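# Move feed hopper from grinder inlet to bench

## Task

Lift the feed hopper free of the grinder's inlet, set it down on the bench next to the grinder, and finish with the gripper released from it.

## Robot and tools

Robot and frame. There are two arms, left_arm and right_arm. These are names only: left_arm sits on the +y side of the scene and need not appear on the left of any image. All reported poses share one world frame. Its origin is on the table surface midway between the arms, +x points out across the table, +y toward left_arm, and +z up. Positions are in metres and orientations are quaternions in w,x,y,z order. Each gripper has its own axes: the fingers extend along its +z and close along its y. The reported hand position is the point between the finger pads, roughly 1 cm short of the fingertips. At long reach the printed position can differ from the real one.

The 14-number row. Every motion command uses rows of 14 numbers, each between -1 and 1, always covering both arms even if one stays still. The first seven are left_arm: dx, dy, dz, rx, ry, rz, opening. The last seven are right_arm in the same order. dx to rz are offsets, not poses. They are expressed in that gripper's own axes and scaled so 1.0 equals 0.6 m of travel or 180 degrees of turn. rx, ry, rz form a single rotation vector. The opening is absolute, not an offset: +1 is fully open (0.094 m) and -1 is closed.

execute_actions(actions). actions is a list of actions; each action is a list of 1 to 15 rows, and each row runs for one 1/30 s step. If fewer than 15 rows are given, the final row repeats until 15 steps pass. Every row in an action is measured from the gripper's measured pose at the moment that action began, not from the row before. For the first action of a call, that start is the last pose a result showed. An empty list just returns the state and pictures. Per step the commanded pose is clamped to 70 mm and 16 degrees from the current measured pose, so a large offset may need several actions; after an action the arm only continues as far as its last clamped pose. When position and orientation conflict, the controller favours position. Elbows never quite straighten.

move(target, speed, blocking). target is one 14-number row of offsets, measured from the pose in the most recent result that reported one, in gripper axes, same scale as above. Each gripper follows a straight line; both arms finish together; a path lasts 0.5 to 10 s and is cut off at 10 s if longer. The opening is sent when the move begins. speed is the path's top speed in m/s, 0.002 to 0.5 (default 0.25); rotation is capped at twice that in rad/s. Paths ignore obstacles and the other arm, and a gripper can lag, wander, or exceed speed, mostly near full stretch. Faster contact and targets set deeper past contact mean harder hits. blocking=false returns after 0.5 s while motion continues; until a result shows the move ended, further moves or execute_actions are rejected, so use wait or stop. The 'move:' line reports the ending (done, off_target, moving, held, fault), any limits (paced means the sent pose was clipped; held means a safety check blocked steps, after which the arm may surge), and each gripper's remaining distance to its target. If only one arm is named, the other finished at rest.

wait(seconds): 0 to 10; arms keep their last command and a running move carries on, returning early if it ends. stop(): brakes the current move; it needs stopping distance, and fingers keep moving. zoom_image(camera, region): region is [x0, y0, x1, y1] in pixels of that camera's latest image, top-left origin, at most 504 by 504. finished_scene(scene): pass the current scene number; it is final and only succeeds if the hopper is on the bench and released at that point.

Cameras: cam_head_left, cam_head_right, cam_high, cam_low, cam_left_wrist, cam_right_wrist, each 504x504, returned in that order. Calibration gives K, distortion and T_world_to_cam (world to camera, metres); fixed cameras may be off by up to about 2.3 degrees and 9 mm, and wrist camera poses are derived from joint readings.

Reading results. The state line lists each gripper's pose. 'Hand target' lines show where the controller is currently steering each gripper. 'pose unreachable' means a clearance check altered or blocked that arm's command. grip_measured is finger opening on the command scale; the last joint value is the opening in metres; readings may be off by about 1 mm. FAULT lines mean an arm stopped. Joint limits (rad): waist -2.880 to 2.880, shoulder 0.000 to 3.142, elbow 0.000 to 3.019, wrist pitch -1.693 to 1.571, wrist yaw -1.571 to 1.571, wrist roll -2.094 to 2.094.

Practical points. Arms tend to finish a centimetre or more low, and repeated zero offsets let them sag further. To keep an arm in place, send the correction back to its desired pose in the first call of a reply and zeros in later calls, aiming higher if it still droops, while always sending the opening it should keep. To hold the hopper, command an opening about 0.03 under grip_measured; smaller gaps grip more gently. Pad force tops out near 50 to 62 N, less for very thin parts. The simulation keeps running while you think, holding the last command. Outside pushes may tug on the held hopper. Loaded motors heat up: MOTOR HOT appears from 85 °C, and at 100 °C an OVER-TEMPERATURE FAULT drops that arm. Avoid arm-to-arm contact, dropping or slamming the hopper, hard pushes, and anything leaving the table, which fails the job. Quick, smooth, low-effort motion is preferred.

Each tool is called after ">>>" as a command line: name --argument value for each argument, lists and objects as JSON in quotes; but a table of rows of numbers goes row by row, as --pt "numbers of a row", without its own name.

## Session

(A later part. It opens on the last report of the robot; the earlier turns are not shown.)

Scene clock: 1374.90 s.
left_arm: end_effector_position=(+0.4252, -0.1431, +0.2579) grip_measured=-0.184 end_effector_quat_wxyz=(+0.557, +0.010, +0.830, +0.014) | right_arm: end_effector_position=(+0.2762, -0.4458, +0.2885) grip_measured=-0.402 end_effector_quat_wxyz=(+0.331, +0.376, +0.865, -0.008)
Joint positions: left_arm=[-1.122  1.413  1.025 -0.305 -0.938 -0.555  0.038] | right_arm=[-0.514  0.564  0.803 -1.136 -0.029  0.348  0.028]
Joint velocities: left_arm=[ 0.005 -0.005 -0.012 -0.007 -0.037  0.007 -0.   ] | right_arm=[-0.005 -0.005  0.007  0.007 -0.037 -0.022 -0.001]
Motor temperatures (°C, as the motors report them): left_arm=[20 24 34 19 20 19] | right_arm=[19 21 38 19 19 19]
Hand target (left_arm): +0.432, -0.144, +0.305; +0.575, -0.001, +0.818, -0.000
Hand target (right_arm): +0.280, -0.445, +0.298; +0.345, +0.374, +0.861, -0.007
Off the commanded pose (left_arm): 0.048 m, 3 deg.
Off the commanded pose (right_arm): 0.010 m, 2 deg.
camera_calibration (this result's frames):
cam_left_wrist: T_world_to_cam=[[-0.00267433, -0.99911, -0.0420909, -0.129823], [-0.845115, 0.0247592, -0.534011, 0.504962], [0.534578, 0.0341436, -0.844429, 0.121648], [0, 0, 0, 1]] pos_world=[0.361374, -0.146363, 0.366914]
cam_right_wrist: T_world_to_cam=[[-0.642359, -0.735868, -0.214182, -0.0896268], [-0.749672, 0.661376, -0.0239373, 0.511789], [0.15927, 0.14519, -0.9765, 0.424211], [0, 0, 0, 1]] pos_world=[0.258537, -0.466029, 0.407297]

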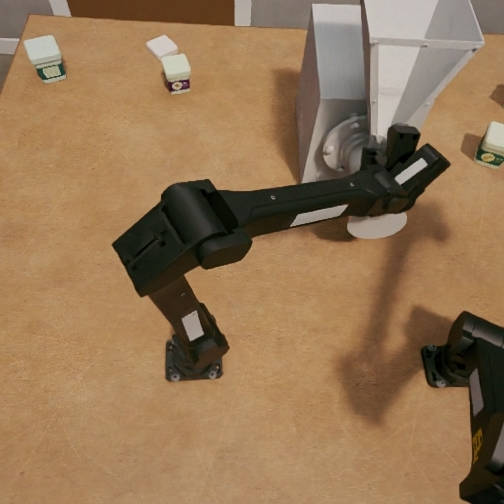

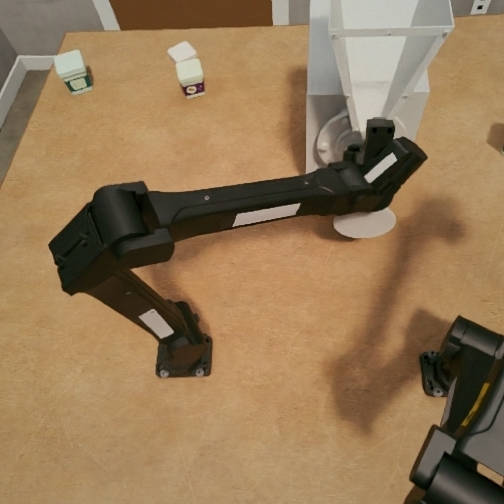

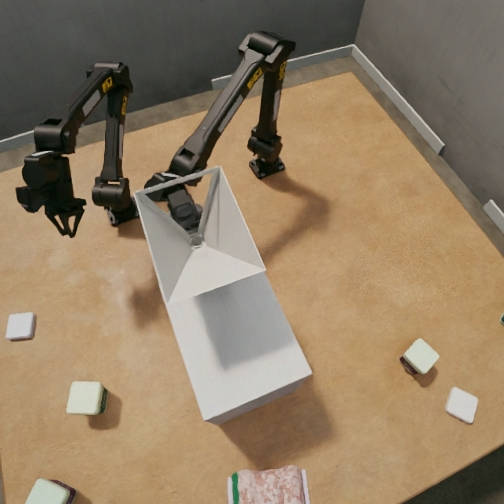

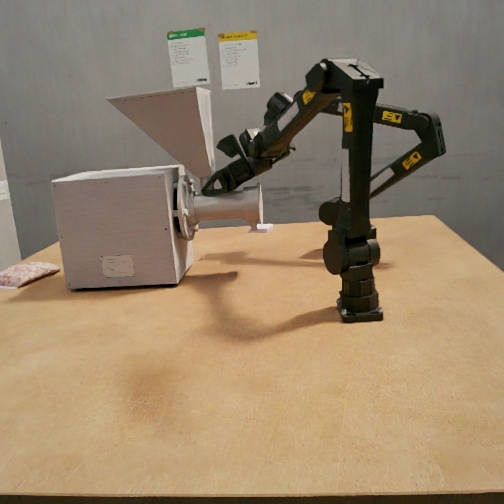

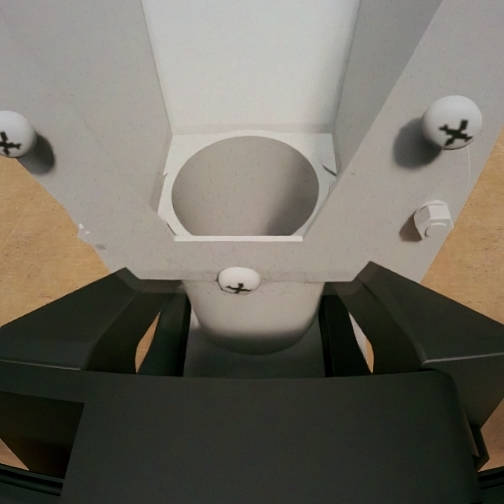

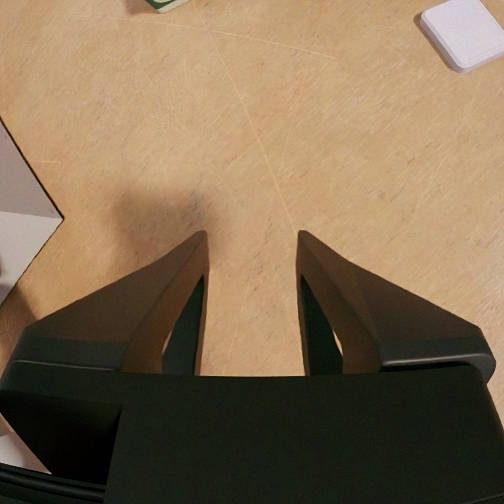

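>>> zoom_image --camera "cam_high" --region '[130, 150, 290, 310]'

>>> zoom_image --camera "cam_low" --region '[190, 150, 280, 220]'

Region (130, 150, 290, 310) of cam_high's 504x504 image, scaled by 3.150, with more detail than that image has.

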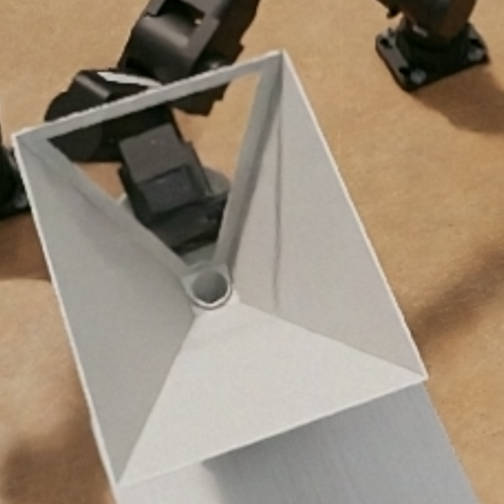

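Region (190, 150, 280, 220) of cam_low's 504x504 image, scaled by 5.600, with more detail than that image has.

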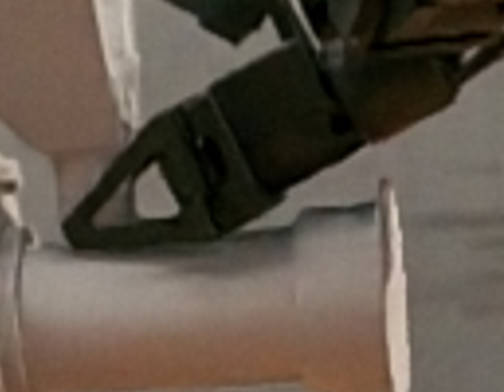

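>>> execute_actions --actions '[[[-0.1061,0.0021,-0.0308,0.0037,-0.0133,-0.0103,-0.35, -0.01,0.004,-0.012,0,-0.01,0,-0.4]]]'

>>> zoom_image --camera "cam_low" --region '[90, 70, 330, 240]'

Scene clock: 1399.40 s.
left_arm: end_effector_position=(+0.4248, -0.1429, +0.2587) grip_measured=-0.184 end_effector_quat_wxyz=(+0.549, +0.007, +0.836, +0.012) | right_arm: end_effector_position=(+0.2741, -0.4476, +0.2901) grip_measured=-0.402 end_effector_quat_wxyz=(+0.333, +0.379, +0.863, -0.016)
Joint positions: left_arm=[-1.12   1.412  1.039 -0.349 -0.925 -0.582  0.038] | right_arm=[-0.513  0.557  0.803 -1.136 -0.013  0.35   0.028]
Joint velocities: left_arm=[ 0.005 -0.005 -0.017 -0.022 -0.051  0.037 -0.001] | right_arm=[-0.005 -0.015 -0.007 -0.002  0.037 -0.022 -0.001]
Motor temperatures (°C, as the motors report them): left_arm=[20 24 35 19 20 19] | right_arm=[19 21 39 19 19 19]
Hand target (left_arm): +0.430, -0.141, +0.322; +0.575, -0.002, +0.818, -0.001
Hand target (right_arm): +0.276, -0.446, +0.298; +0.344, +0.376, +0.860, -0.014
Off the commanded pose (left_arm): 0.066 m, 4 deg.
Off the commanded pose (right_arm): 0.009 m, 1 deg.
camera_calibration (this result's frames):
cam_left_wrist: T_world_to_cam=[[-0.000640452, -0.999313, -0.0370426, -0.131872], [-0.856083, 0.019693, -0.516464, 0.504444], [0.516839, 0.0313808, -0.855508, 0.132576], [0, 0, 0, 1]] pos_world=[0.363241, -0.145875, 0.369061]
cam_right_wrist: T_world_to_cam=[[-0.650083, -0.731677, -0.20504, -0.0906091], [-0.742493, 0.669026, -0.0333054, 0.515585], [0.161546, 0.130589, -0.978187, 0.419701], [0, 0, 0, 1]] pos_world=[0.256114, -0.466045, 0.409139]

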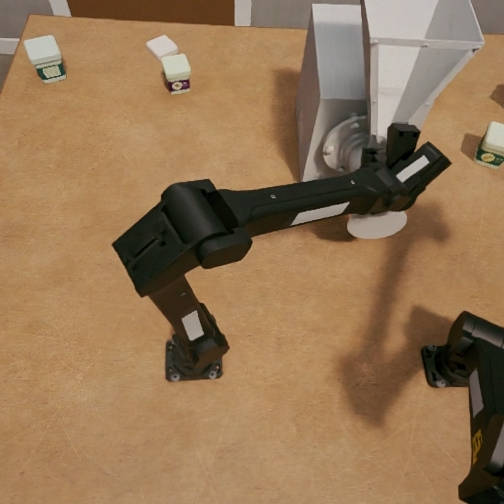

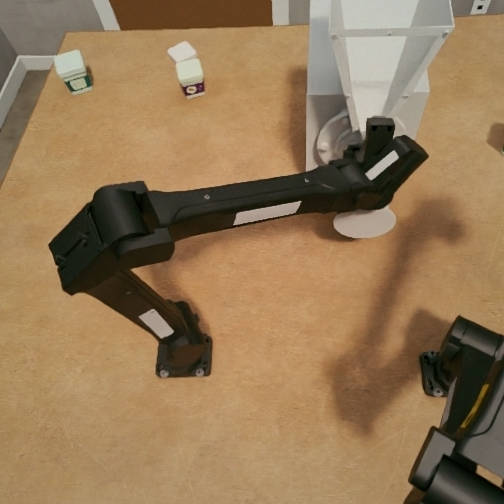

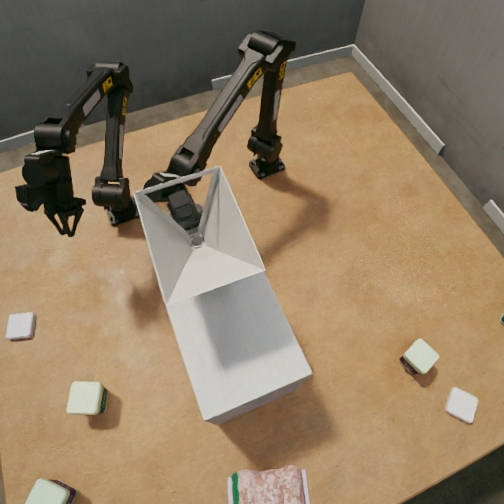

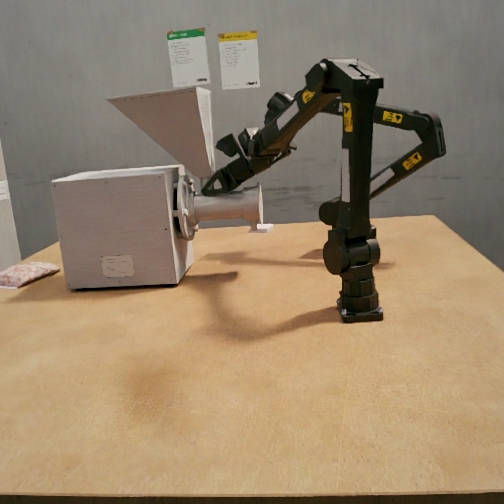

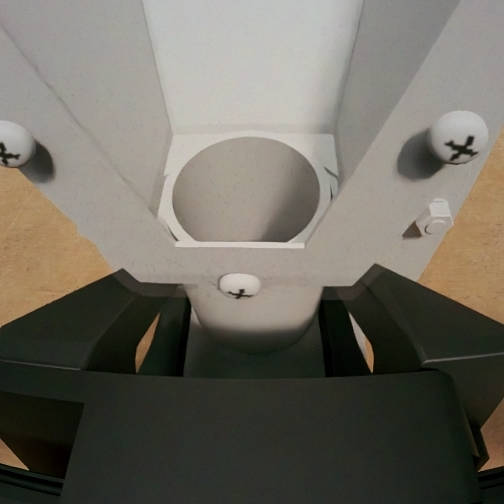

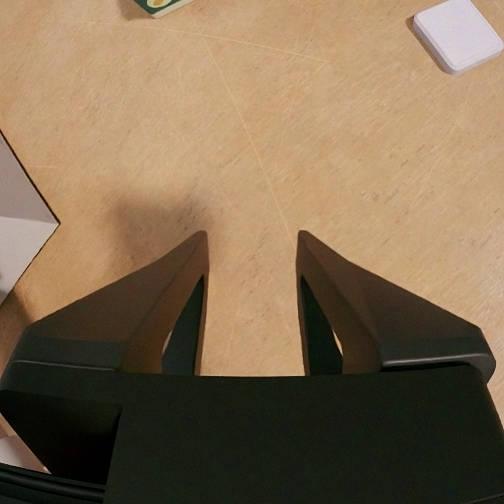

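Region (90, 70, 330, 240) of cam_low's 504x504 image, scaled by 2.100, with more detail than that image has; it fills the top 357 rows of this view, and the rest is white.

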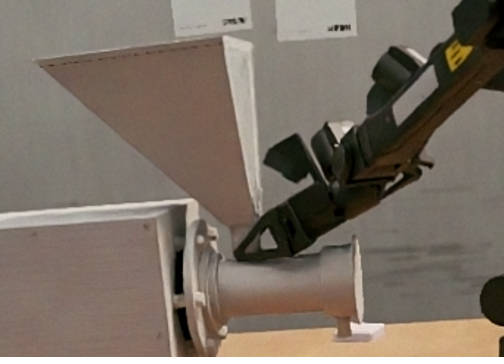

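>>> execute_actions --actions '[[[-0.045,0,-0.003,0,0,0,-0.35, -0.01,0.004,-0.012,0,0,0,-0.4]],[[-0.045,0,-0.003,0,0,0,1, 0,0,0,0,0,0,-0.4]]]'

Scene clock: 1520.40 s.
left_arm: end_effector_position=(+0.4235, -0.1383, +0.2518) grip_measured=+1.000 end_effector_quat_wxyz=(+0.530, +0.017, +0.847, +0.024) | right_arm: end_effector_position=(+0.2721, -0.4466, +0.2877) grip_measured=-0.402 end_effector_quat_wxyz=(+0.326, +0.380, +0.865, -0.015)
Joint positions: left_arm=[-1.113  1.413  1.048 -0.416 -0.903 -0.596  0.094] | right_arm=[-0.513  0.559  0.803 -1.149 -0.013  0.35   0.028]
Joint velocities: left_arm=[-0.005 -0.015 -0.007 -0.012  0.007 -0.007  0.   ] | right_arm=[-0.015 -0.005 -0.002 -0.012 -0.007  0.037 -0.   ]
Motor temperatures (°C, as the motors report them): left_arm=[20 25 38 19 22 19] | right_arm=[19 21 39 19 19 19]
Hand target (left_arm): +0.433, -0.142, +0.282; +0.542, +0.005, +0.840, +0.010
Hand target (right_arm): +0.272, -0.447, +0.288; +0.326, +0.380, +0.865, -0.015
Off the commanded pose (left_arm): 0.033 m, 3 deg.
Off the commanded pose (right_arm): 0.000 m, 0 deg.
camera_calibration (this result's frames):
cam_left_wrist: T_world_to_cam=[[-0.00673696, -0.997694, -0.0675308, -0.117021], [-0.877361, 0.038299, -0.478299, 0.501574], [0.479783, 0.0560266, -0.875597, 0.151333], [0, 0, 0, 1]] pos_world=[0.366666, -0.14444, 0.364507]
cam_right_wrist: T_world_to_cam=[[-0.652961, -0.730037, -0.201711, -0.091072], [-0.742634, 0.669433, -0.018838, 0.509438], [0.148784, 0.137497, -0.979264, 0.424363], [0, 0, 0, 1]] pos_world=[0.255721, -0.465869, 0.40679]

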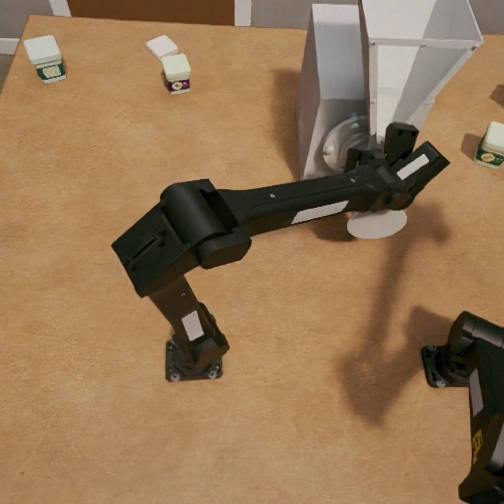

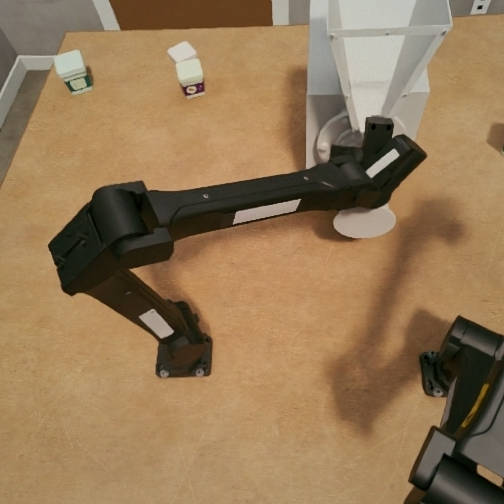

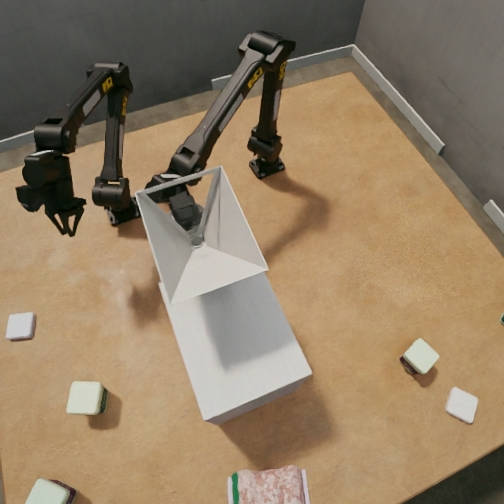

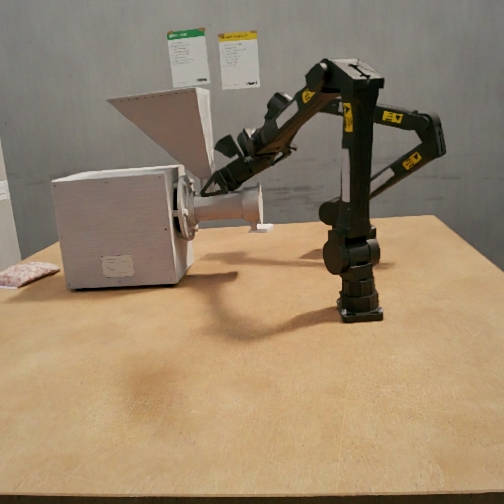

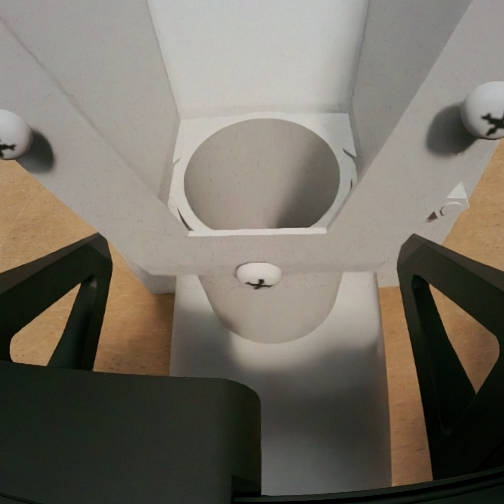

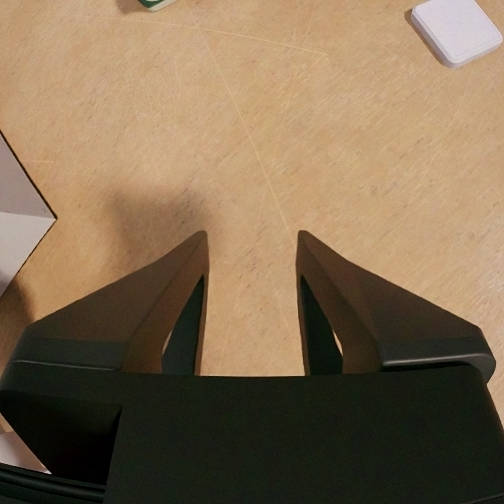

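>>> execute_actions --actions '[[[-0.0555,-0.018,-0.0112,0.0063,-0.0332,-0.030,1, -0.01,0.004,-0.012,0,-0.01,0,-0.4]]]'

>>> zoom_image --camera "cam_low" --region '[190, 150, 280, 220]'

Scene clock: 1565.47 s.
left_arm: end_effector_position=(+0.4318, -0.1439, +0.2707) grip_measured=+1.000 end_effector_quat_wxyz=(+0.566, -0.014, +0.825, +0.000) | right_arm: end_effector_position=(+0.2702, -0.4482, +0.2891) grip_measured=-0.402 end_effector_quat_wxyz=(+0.329, +0.382, +0.863, -0.022)
Joint positions: left_arm=[-1.113  1.412  1.046 -0.297 -0.946 -0.581  0.094] | right_arm=[-0.511  0.553  0.803 -1.149  0.003  0.352  0.028]
Joint velocities: left_arm=[ 0.005  0.015  0.007 -0.002 -0.007 -0.022  0.   ] | right_arm=[-0.015  0.005 -0.007 -0.012 -0.007 -0.022 -0.   ]
Motor temperatures (°C, as the motors report them): left_arm=[20 25 37 19 21 19] | right_arm=[19 21 38 19 19 19]
Hand target (left_arm): +0.432, -0.151, +0.284; +0.574, -0.016, +0.819, -0.011
Hand target (right_arm): +0.273, -0.447, +0.297; +0.340, +0.379, +0.860, -0.021
Off the commanded pose (left_arm): 0.015 m, 2 deg.
Off the commanded pose (right_arm): 0.009 m, 1 deg.
camera_calibration (this result's frames):
cam_left_wrist: T_world_to_cam=[[0.0220301, -0.999735, 0.00665362, -0.154088], [-0.834104, -0.0220485, -0.551166, 0.510464], [0.551167, 0.00659247, -0.834369, 0.115127], [0, 0, 0, 1]] pos_world=[0.36572, -0.143551, 0.378434]
cam_right_wrist: T_world_to_cam=[[-0.660065, -0.726229, -0.192109, -0.0923707], [-0.73607, 0.676339, -0.0277071, 0.513008], [0.150052, 0.123117, -0.980982, 0.419986], [0, 0, 0, 1]] pos_world=[0.253619, -0.465757, 0.408467]

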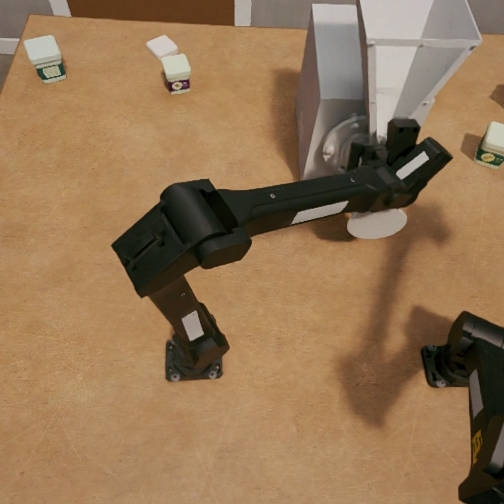

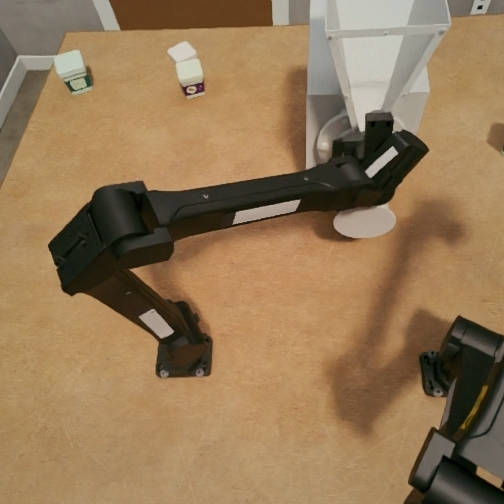

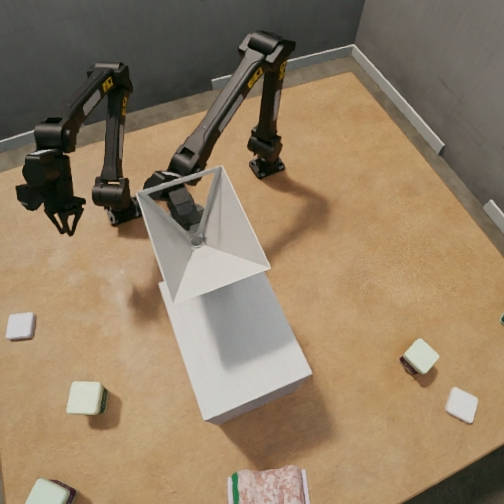

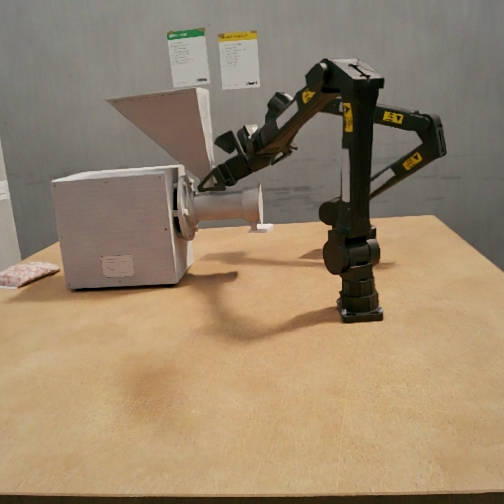

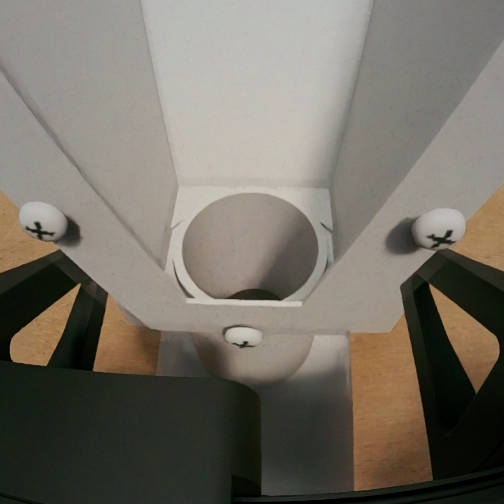

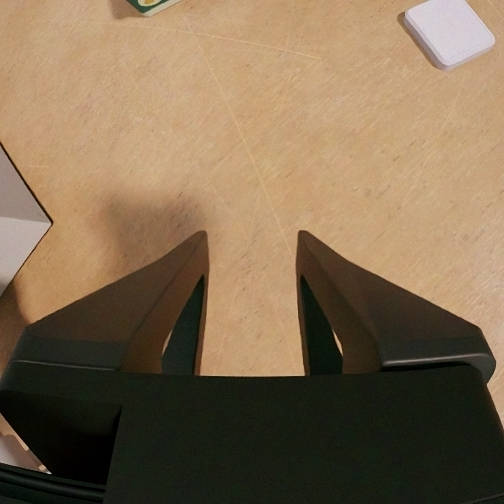

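Region (190, 150, 280, 220) of cam_low's 504x504 image, scaled by 5.600, with more detail than that image has.

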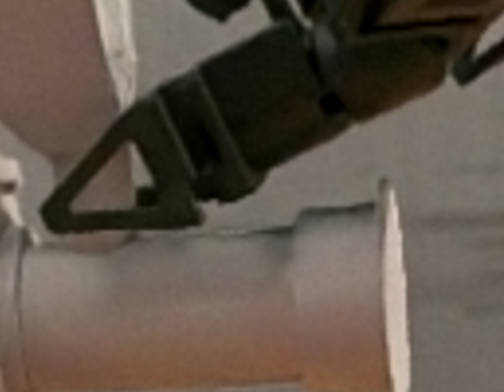

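>>> execute_actions --actions '[[[-0.0114,-0.0187,-0.0081,0.0051,-0.0062,-0.005,1, -0.01,0.004,-0.012,0,-0.01,0,-0.4]]]'

>>> zoom_image --camera "cam_low" --region '[190, 150, 280, 220]'

Scene clock: 1636.47 s.
left_arm: end_effector_position=(+0.4311, -0.1443, +0.2716) grip_measured=+1.000 end_effector_quat_wxyz=(+0.568, -0.015, +0.823, +0.001) | right_arm: end_effector_position=(+0.2683, -0.4498, +0.2906) grip_measured=-0.402 end_effector_quat_wxyz=(+0.331, +0.384, +0.861, -0.030)
Joint positions: left_arm=[-1.116  1.412  1.046 -0.294 -0.952 -0.58   0.094] | right_arm=[-0.508  0.547  0.803 -1.149  0.021  0.355  0.028]
Joint velocities: left_arm=[-0.015  0.005 -0.012 -0.032 -0.007  0.081  0.   ] | right_arm=[-0.005 -0.005 -0.007  0.017  0.007 -0.051  0.   ]
Motor temperatures (°C, as the motors report them): left_arm=[20 24 34 19 21 19] | right_arm=[19 21 39 19 19 19]
Hand target (left_arm): +0.430, -0.155, +0.279; +0.573, -0.016, +0.819, -0.011
Hand target (right_arm): +0.271, -0.448, +0.299; +0.342, +0.382, +0.858, -0.029
Off the commanded pose (left_arm): 0.013 m, 2 deg.
Off the commanded pose (right_arm): 0.009 m, 1 deg.
camera_calibration (this result's frames):
cam_left_wrist: T_world_to_cam=[[0.0240348, -0.999693, 0.00596731, -0.155082], [-0.831419, -0.0233029, -0.555157, 0.51015], [0.555125, 0.00838173, -0.831724, 0.114104], [0, 0, 0, 1]] pos_world=[0.364534, -0.144103, 0.379042]
cam_right_wrist: T_world_to_cam=[[-0.667401, -0.722107, -0.182034, -0.0936509], [-0.729226, 0.683278, -0.0368807, 0.516656], [0.151012, 0.10813, -0.9826, 0.415388], [0, 0, 0, 1]] pos_world=[0.251528, -0.465562, 0.410167]

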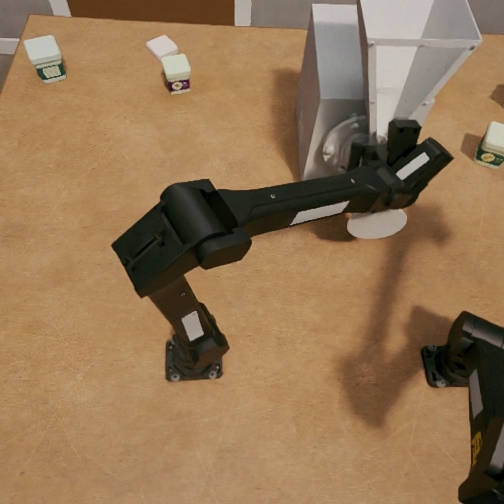

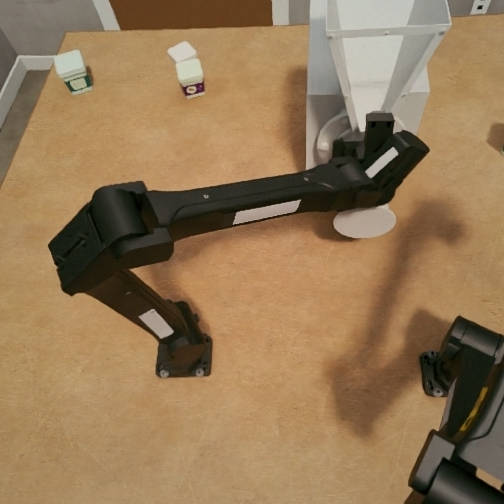

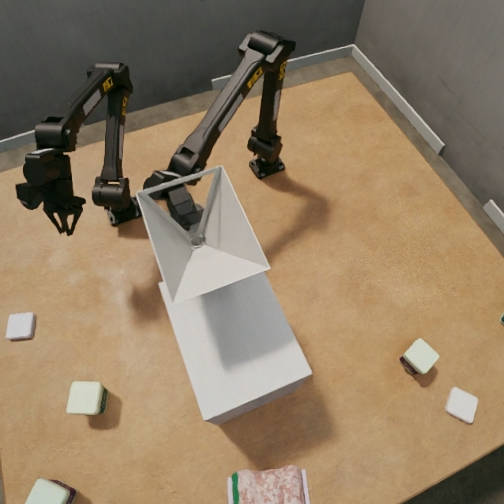

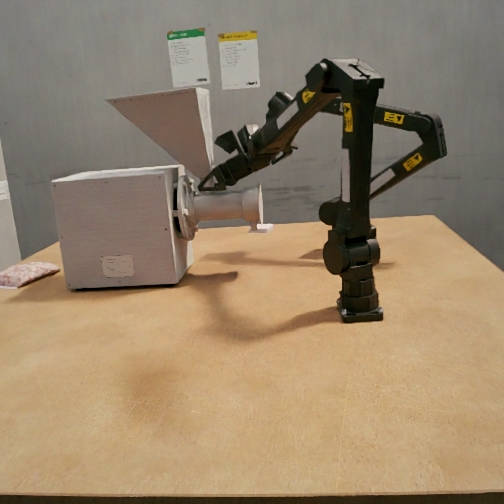

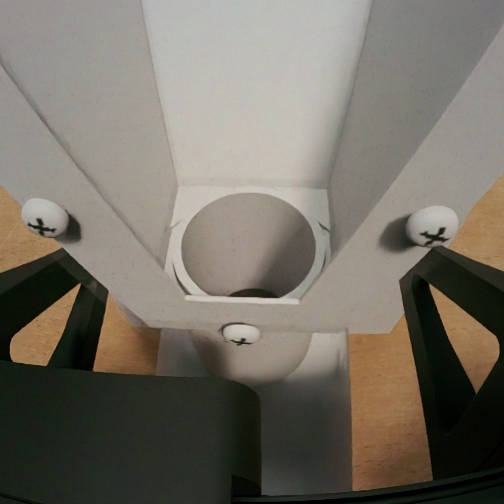

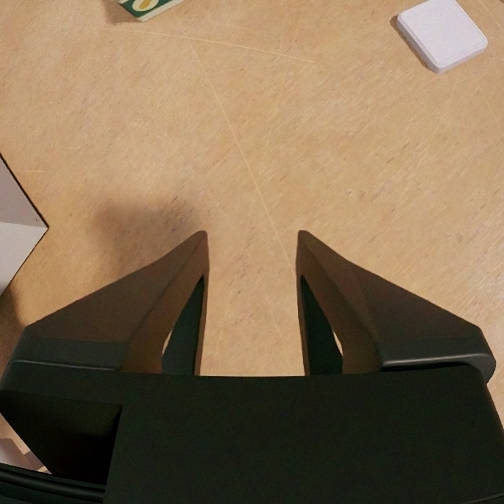

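Region (190, 150, 280, 220) of cam_low's 504x504 image, scaled by 5.600, with more detail than that image has.

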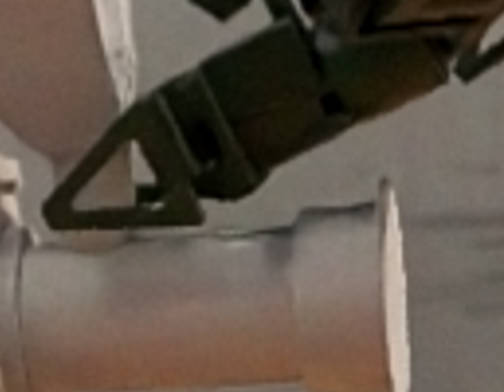

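>>> execute_actions --actions '[]'

Scene clock: 1660.20 s.
left_arm: end_effector_position=(+0.4311, -0.1443, +0.2716) grip_measured=+1.000 end_effector_quat_wxyz=(+0.568, -0.015, +0.823, +0.001) | right_arm: end_effector_position=(+0.2683, -0.4498, +0.2906) grip_measured=-0.402 end_effector_quat_wxyz=(+0.331, +0.384, +0.861, -0.030)
Joint positions: left_arm=[-1.116  1.412  1.046 -0.294 -0.952 -0.58   0.094] | right_arm=[-0.508  0.547  0.803 -1.149  0.021  0.355  0.028]
Joint velocities: left_arm=[-0.015  0.005 -0.002 -0.007 -0.037  0.022  0.   ] | right_arm=[-0.015 -0.005 -0.002 -0.002  0.11   0.081 -0.   ]
Motor temperatures (°C, as the motors report them): left_arm=[20 24 34 19 20 19] | right_arm=[19 21 39 19 19 19]
Hand target (left_arm): +0.430, -0.155, +0.279; +0.573, -0.016, +0.819, -0.011
Hand target (right_arm): +0.271, -0.448, +0.299; +0.342, +0.382, +0.858, -0.029
Off the commanded pose (left_arm): 0.013 m, 2 deg.
Off the commanded pose (right_arm): 0.009 m, 1 deg.
camera_calibration (this result's frames):
cam_left_wrist: T_world_to_cam=[[0.0240348, -0.999693, 0.00596731, -0.155082], [-0.831419, -0.0233029, -0.555157, 0.51015], [0.555125, 0.00838173, -0.831724, 0.114104], [0, 0, 0, 1]] pos_world=[0.364534, -0.144103, 0.379042]
cam_right_wrist: T_world_to_cam=[[-0.667594, -0.721871, -0.182263, -0.0934263], [-0.729019, 0.683502, -0.0368231, 0.516685], [0.151159, 0.10829, -0.98256, 0.415409], [0, 0, 0, 1]] pos_world=[0.251509, -0.465582, 0.410162]

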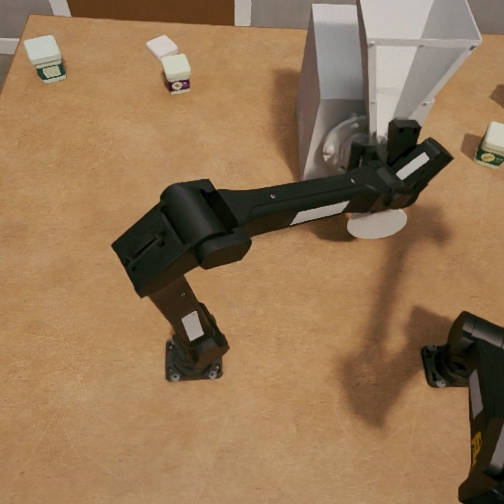

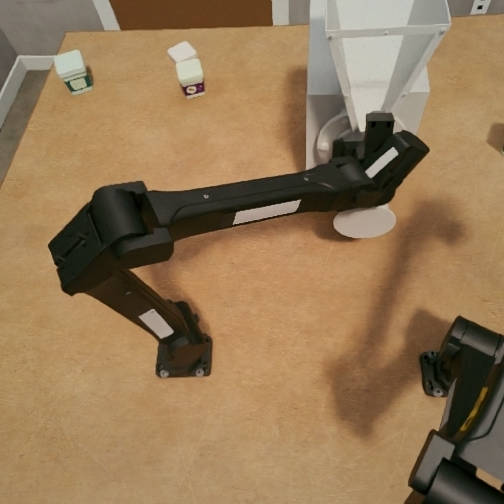

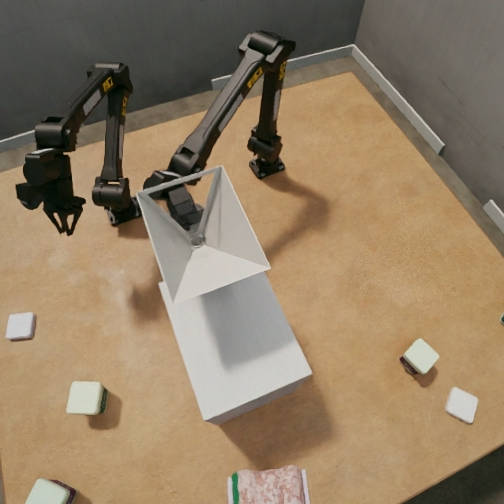

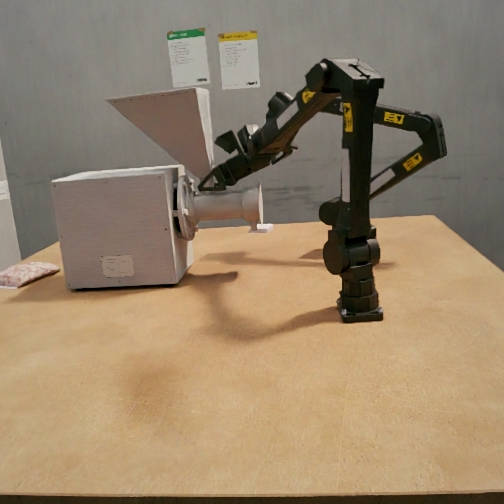

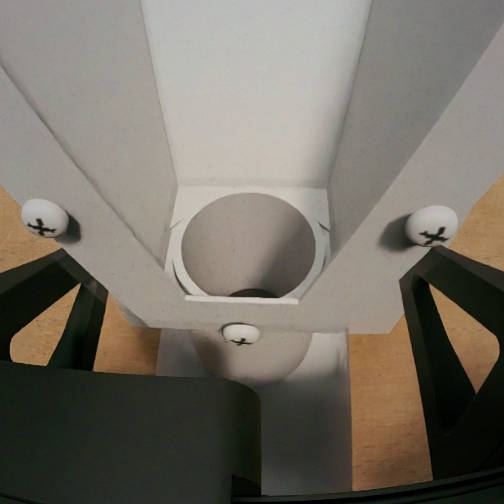

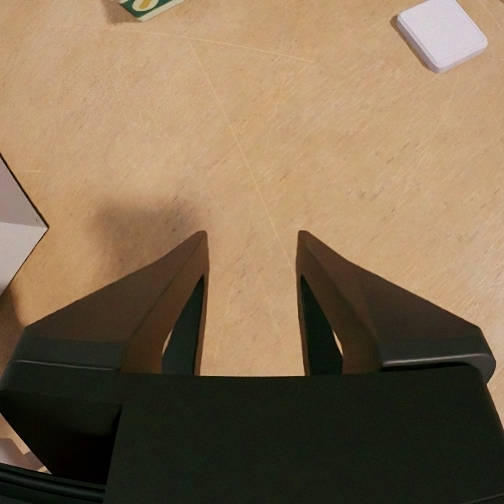

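>>> zoom_image --camera "cam_left_wrist" --region '[120, 160, 380, 420]'

>>> zoom_image --camera "cam_low" --region '[150, 130, 290, 250]'

Region (120, 160, 380, 420) of cam_left_wrist's 504x504 image, scaled by 1.938, with more detail than that image has.

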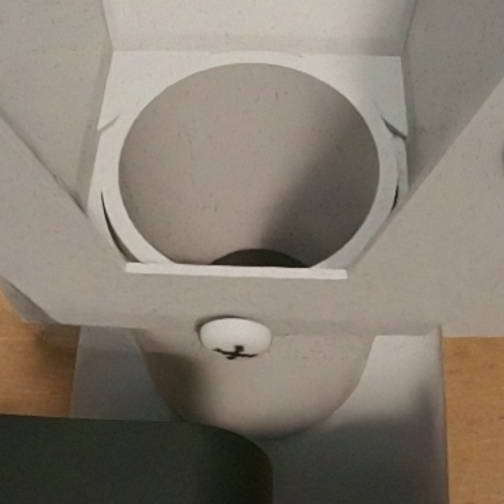

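Region (150, 130, 290, 250) of cam_low's 504x504 image, scaled by 3.600, with more detail than that image has; it fills the top 432 rows of this view, and the rest is white.

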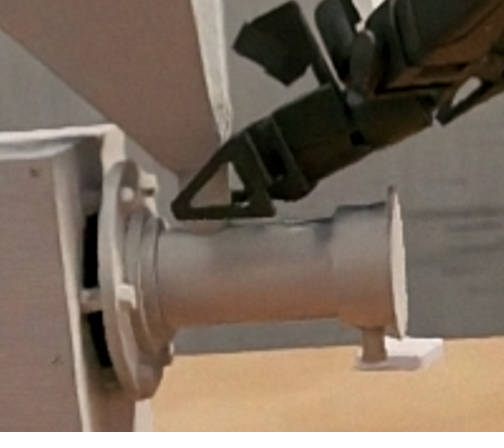

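>>> move --target '[-0.0247, 0, -0.170, 0, 0, 0, 1, 0, 0, 0, 0, 0, 0, -0.4]' --speed 0.12

Scene clock: 1781.53 s.
left_arm: end_effector_position=(+0.3405, -0.1334, +0.2868) grip_measured=+1.000 end_effector_quat_wxyz=(+0.557, +0.008, +0.830, +0.033) | right_arm: end_effector_position=(+0.2683, -0.4498, +0.2906) grip_measured=-0.402 end_effector_quat_wxyz=(+0.331, +0.384, +0.861, -0.030)
Joint positions: left_arm=[-1.301  1.309  1.039 -0.679 -1.087 -0.821  0.094] | right_arm=[-0.508  0.547  0.803 -1.149  0.021  0.355  0.028]
Joint velocities: left_arm=[-0.015 -0.024 -0.012 -0.002  0.066 -0.11   0.   ] | right_arm=[-0.005 -0.005  0.002 -0.002 -0.051 -0.037 -0.   ]
Motor temperatures (°C, as the motors report them): left_arm=[20 24 33 19 20 19] | right_arm=[19 21 39 19 19 19]
Hand target (left_arm): +0.341, -0.143, +0.321; +0.567, -0.015, +0.823, +0.001
Hand target (right_arm): +0.268, -0.450, +0.291; +0.331, +0.384, +0.861, -0.030
Off the commanded pose (left_arm): 0.037 m, 5 deg.
Off the commanded pose (right_arm): 0.000 m, 0 deg.
move: off_target (left_arm)
camera_calibration (this result's frames):
cam_left_wrist: T_world_to_cam=[[0.0221768, -0.997095, -0.0728713, -0.118588], [-0.846016, 0.0201208, -0.532778, 0.447839], [0.532697, 0.0734656, -0.843112, 0.196509], [0, 0, 0, 1]] pos_world=[0.276829, -0.141691, 0.395637]
cam_right_wrist: T_world_to_cam=[[-0.667594, -0.721871, -0.182263, -0.0934263], [-0.729019, 0.683502, -0.0368231, 0.516685], [0.151159, 0.10829, -0.98256, 0.415409], [0, 0, 0, 1]] pos_world=[0.251509, -0.465582, 0.410162]

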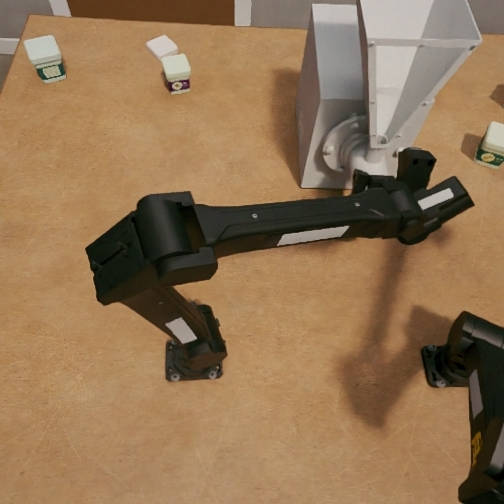

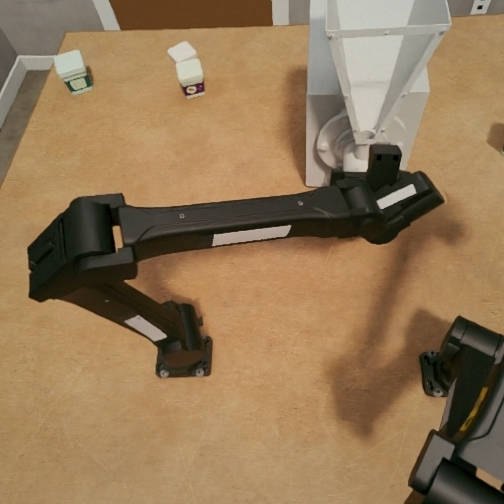

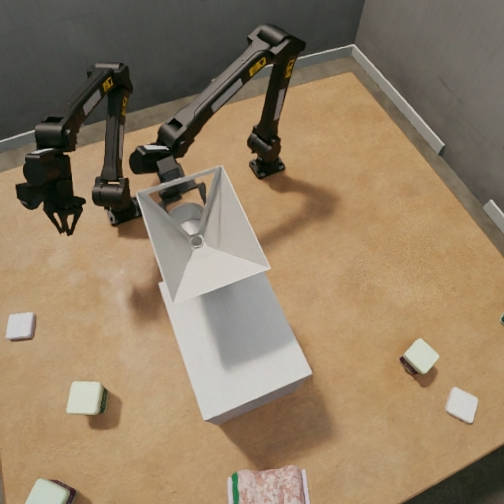

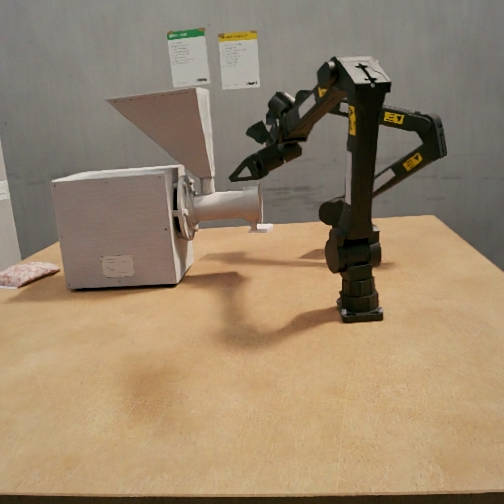

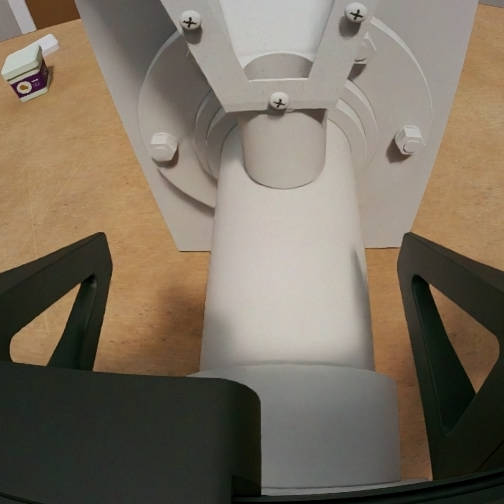

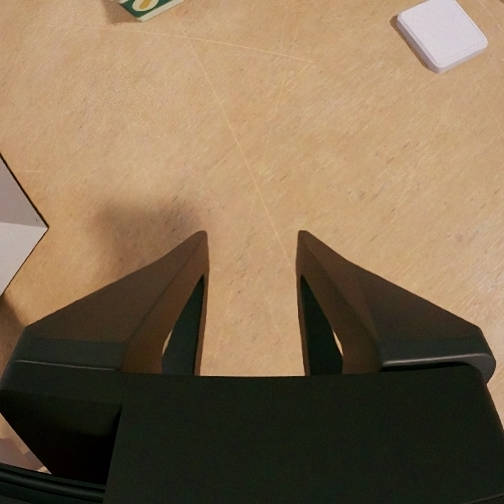

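>>> zoom_image --camera "cam_left_wrist" --region '[150, 0, 410, 220]'

>>> zoom_image --camera "cam_low" --region '[100, 80, 300, 240]'

>>> zoom_image --camera "cam_head_right" --region '[300, 0, 460, 190]'

Region (150, 0, 410, 220) of cam_left_wrist's 504x504 image, scaled by 1.938, with more detail than that image has; it fills the top 426 rows of this view, and the rest is white.

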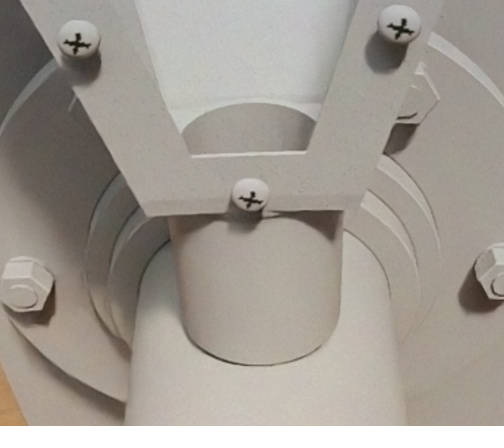

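Region (100, 80, 300, 240) of cam_low's 504x504 image, scaled by 2.520, with more detail than that image has; it fills the top 403 rows of this view, and the rest is white.

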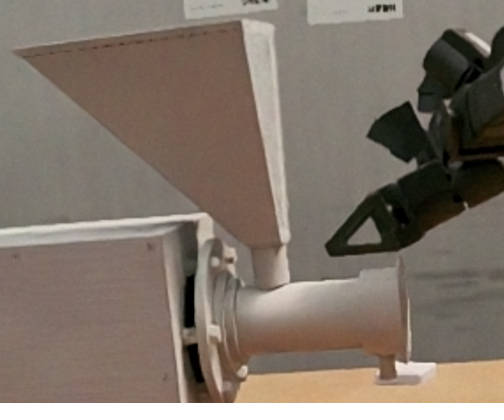

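Region (300, 0, 460, 190) of cam_head_right's 504x504 image, scaled by 2.653, with more detail than that image has; it fills the left 424 columns of this view, and the rest is white.

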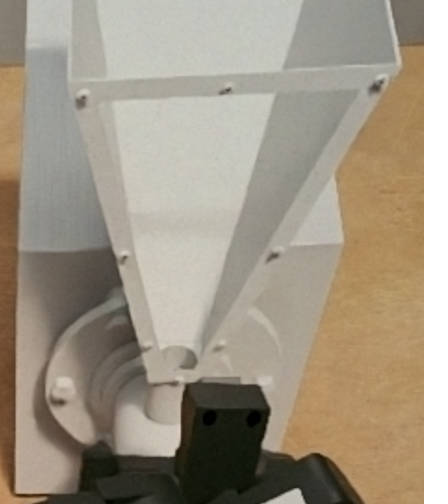

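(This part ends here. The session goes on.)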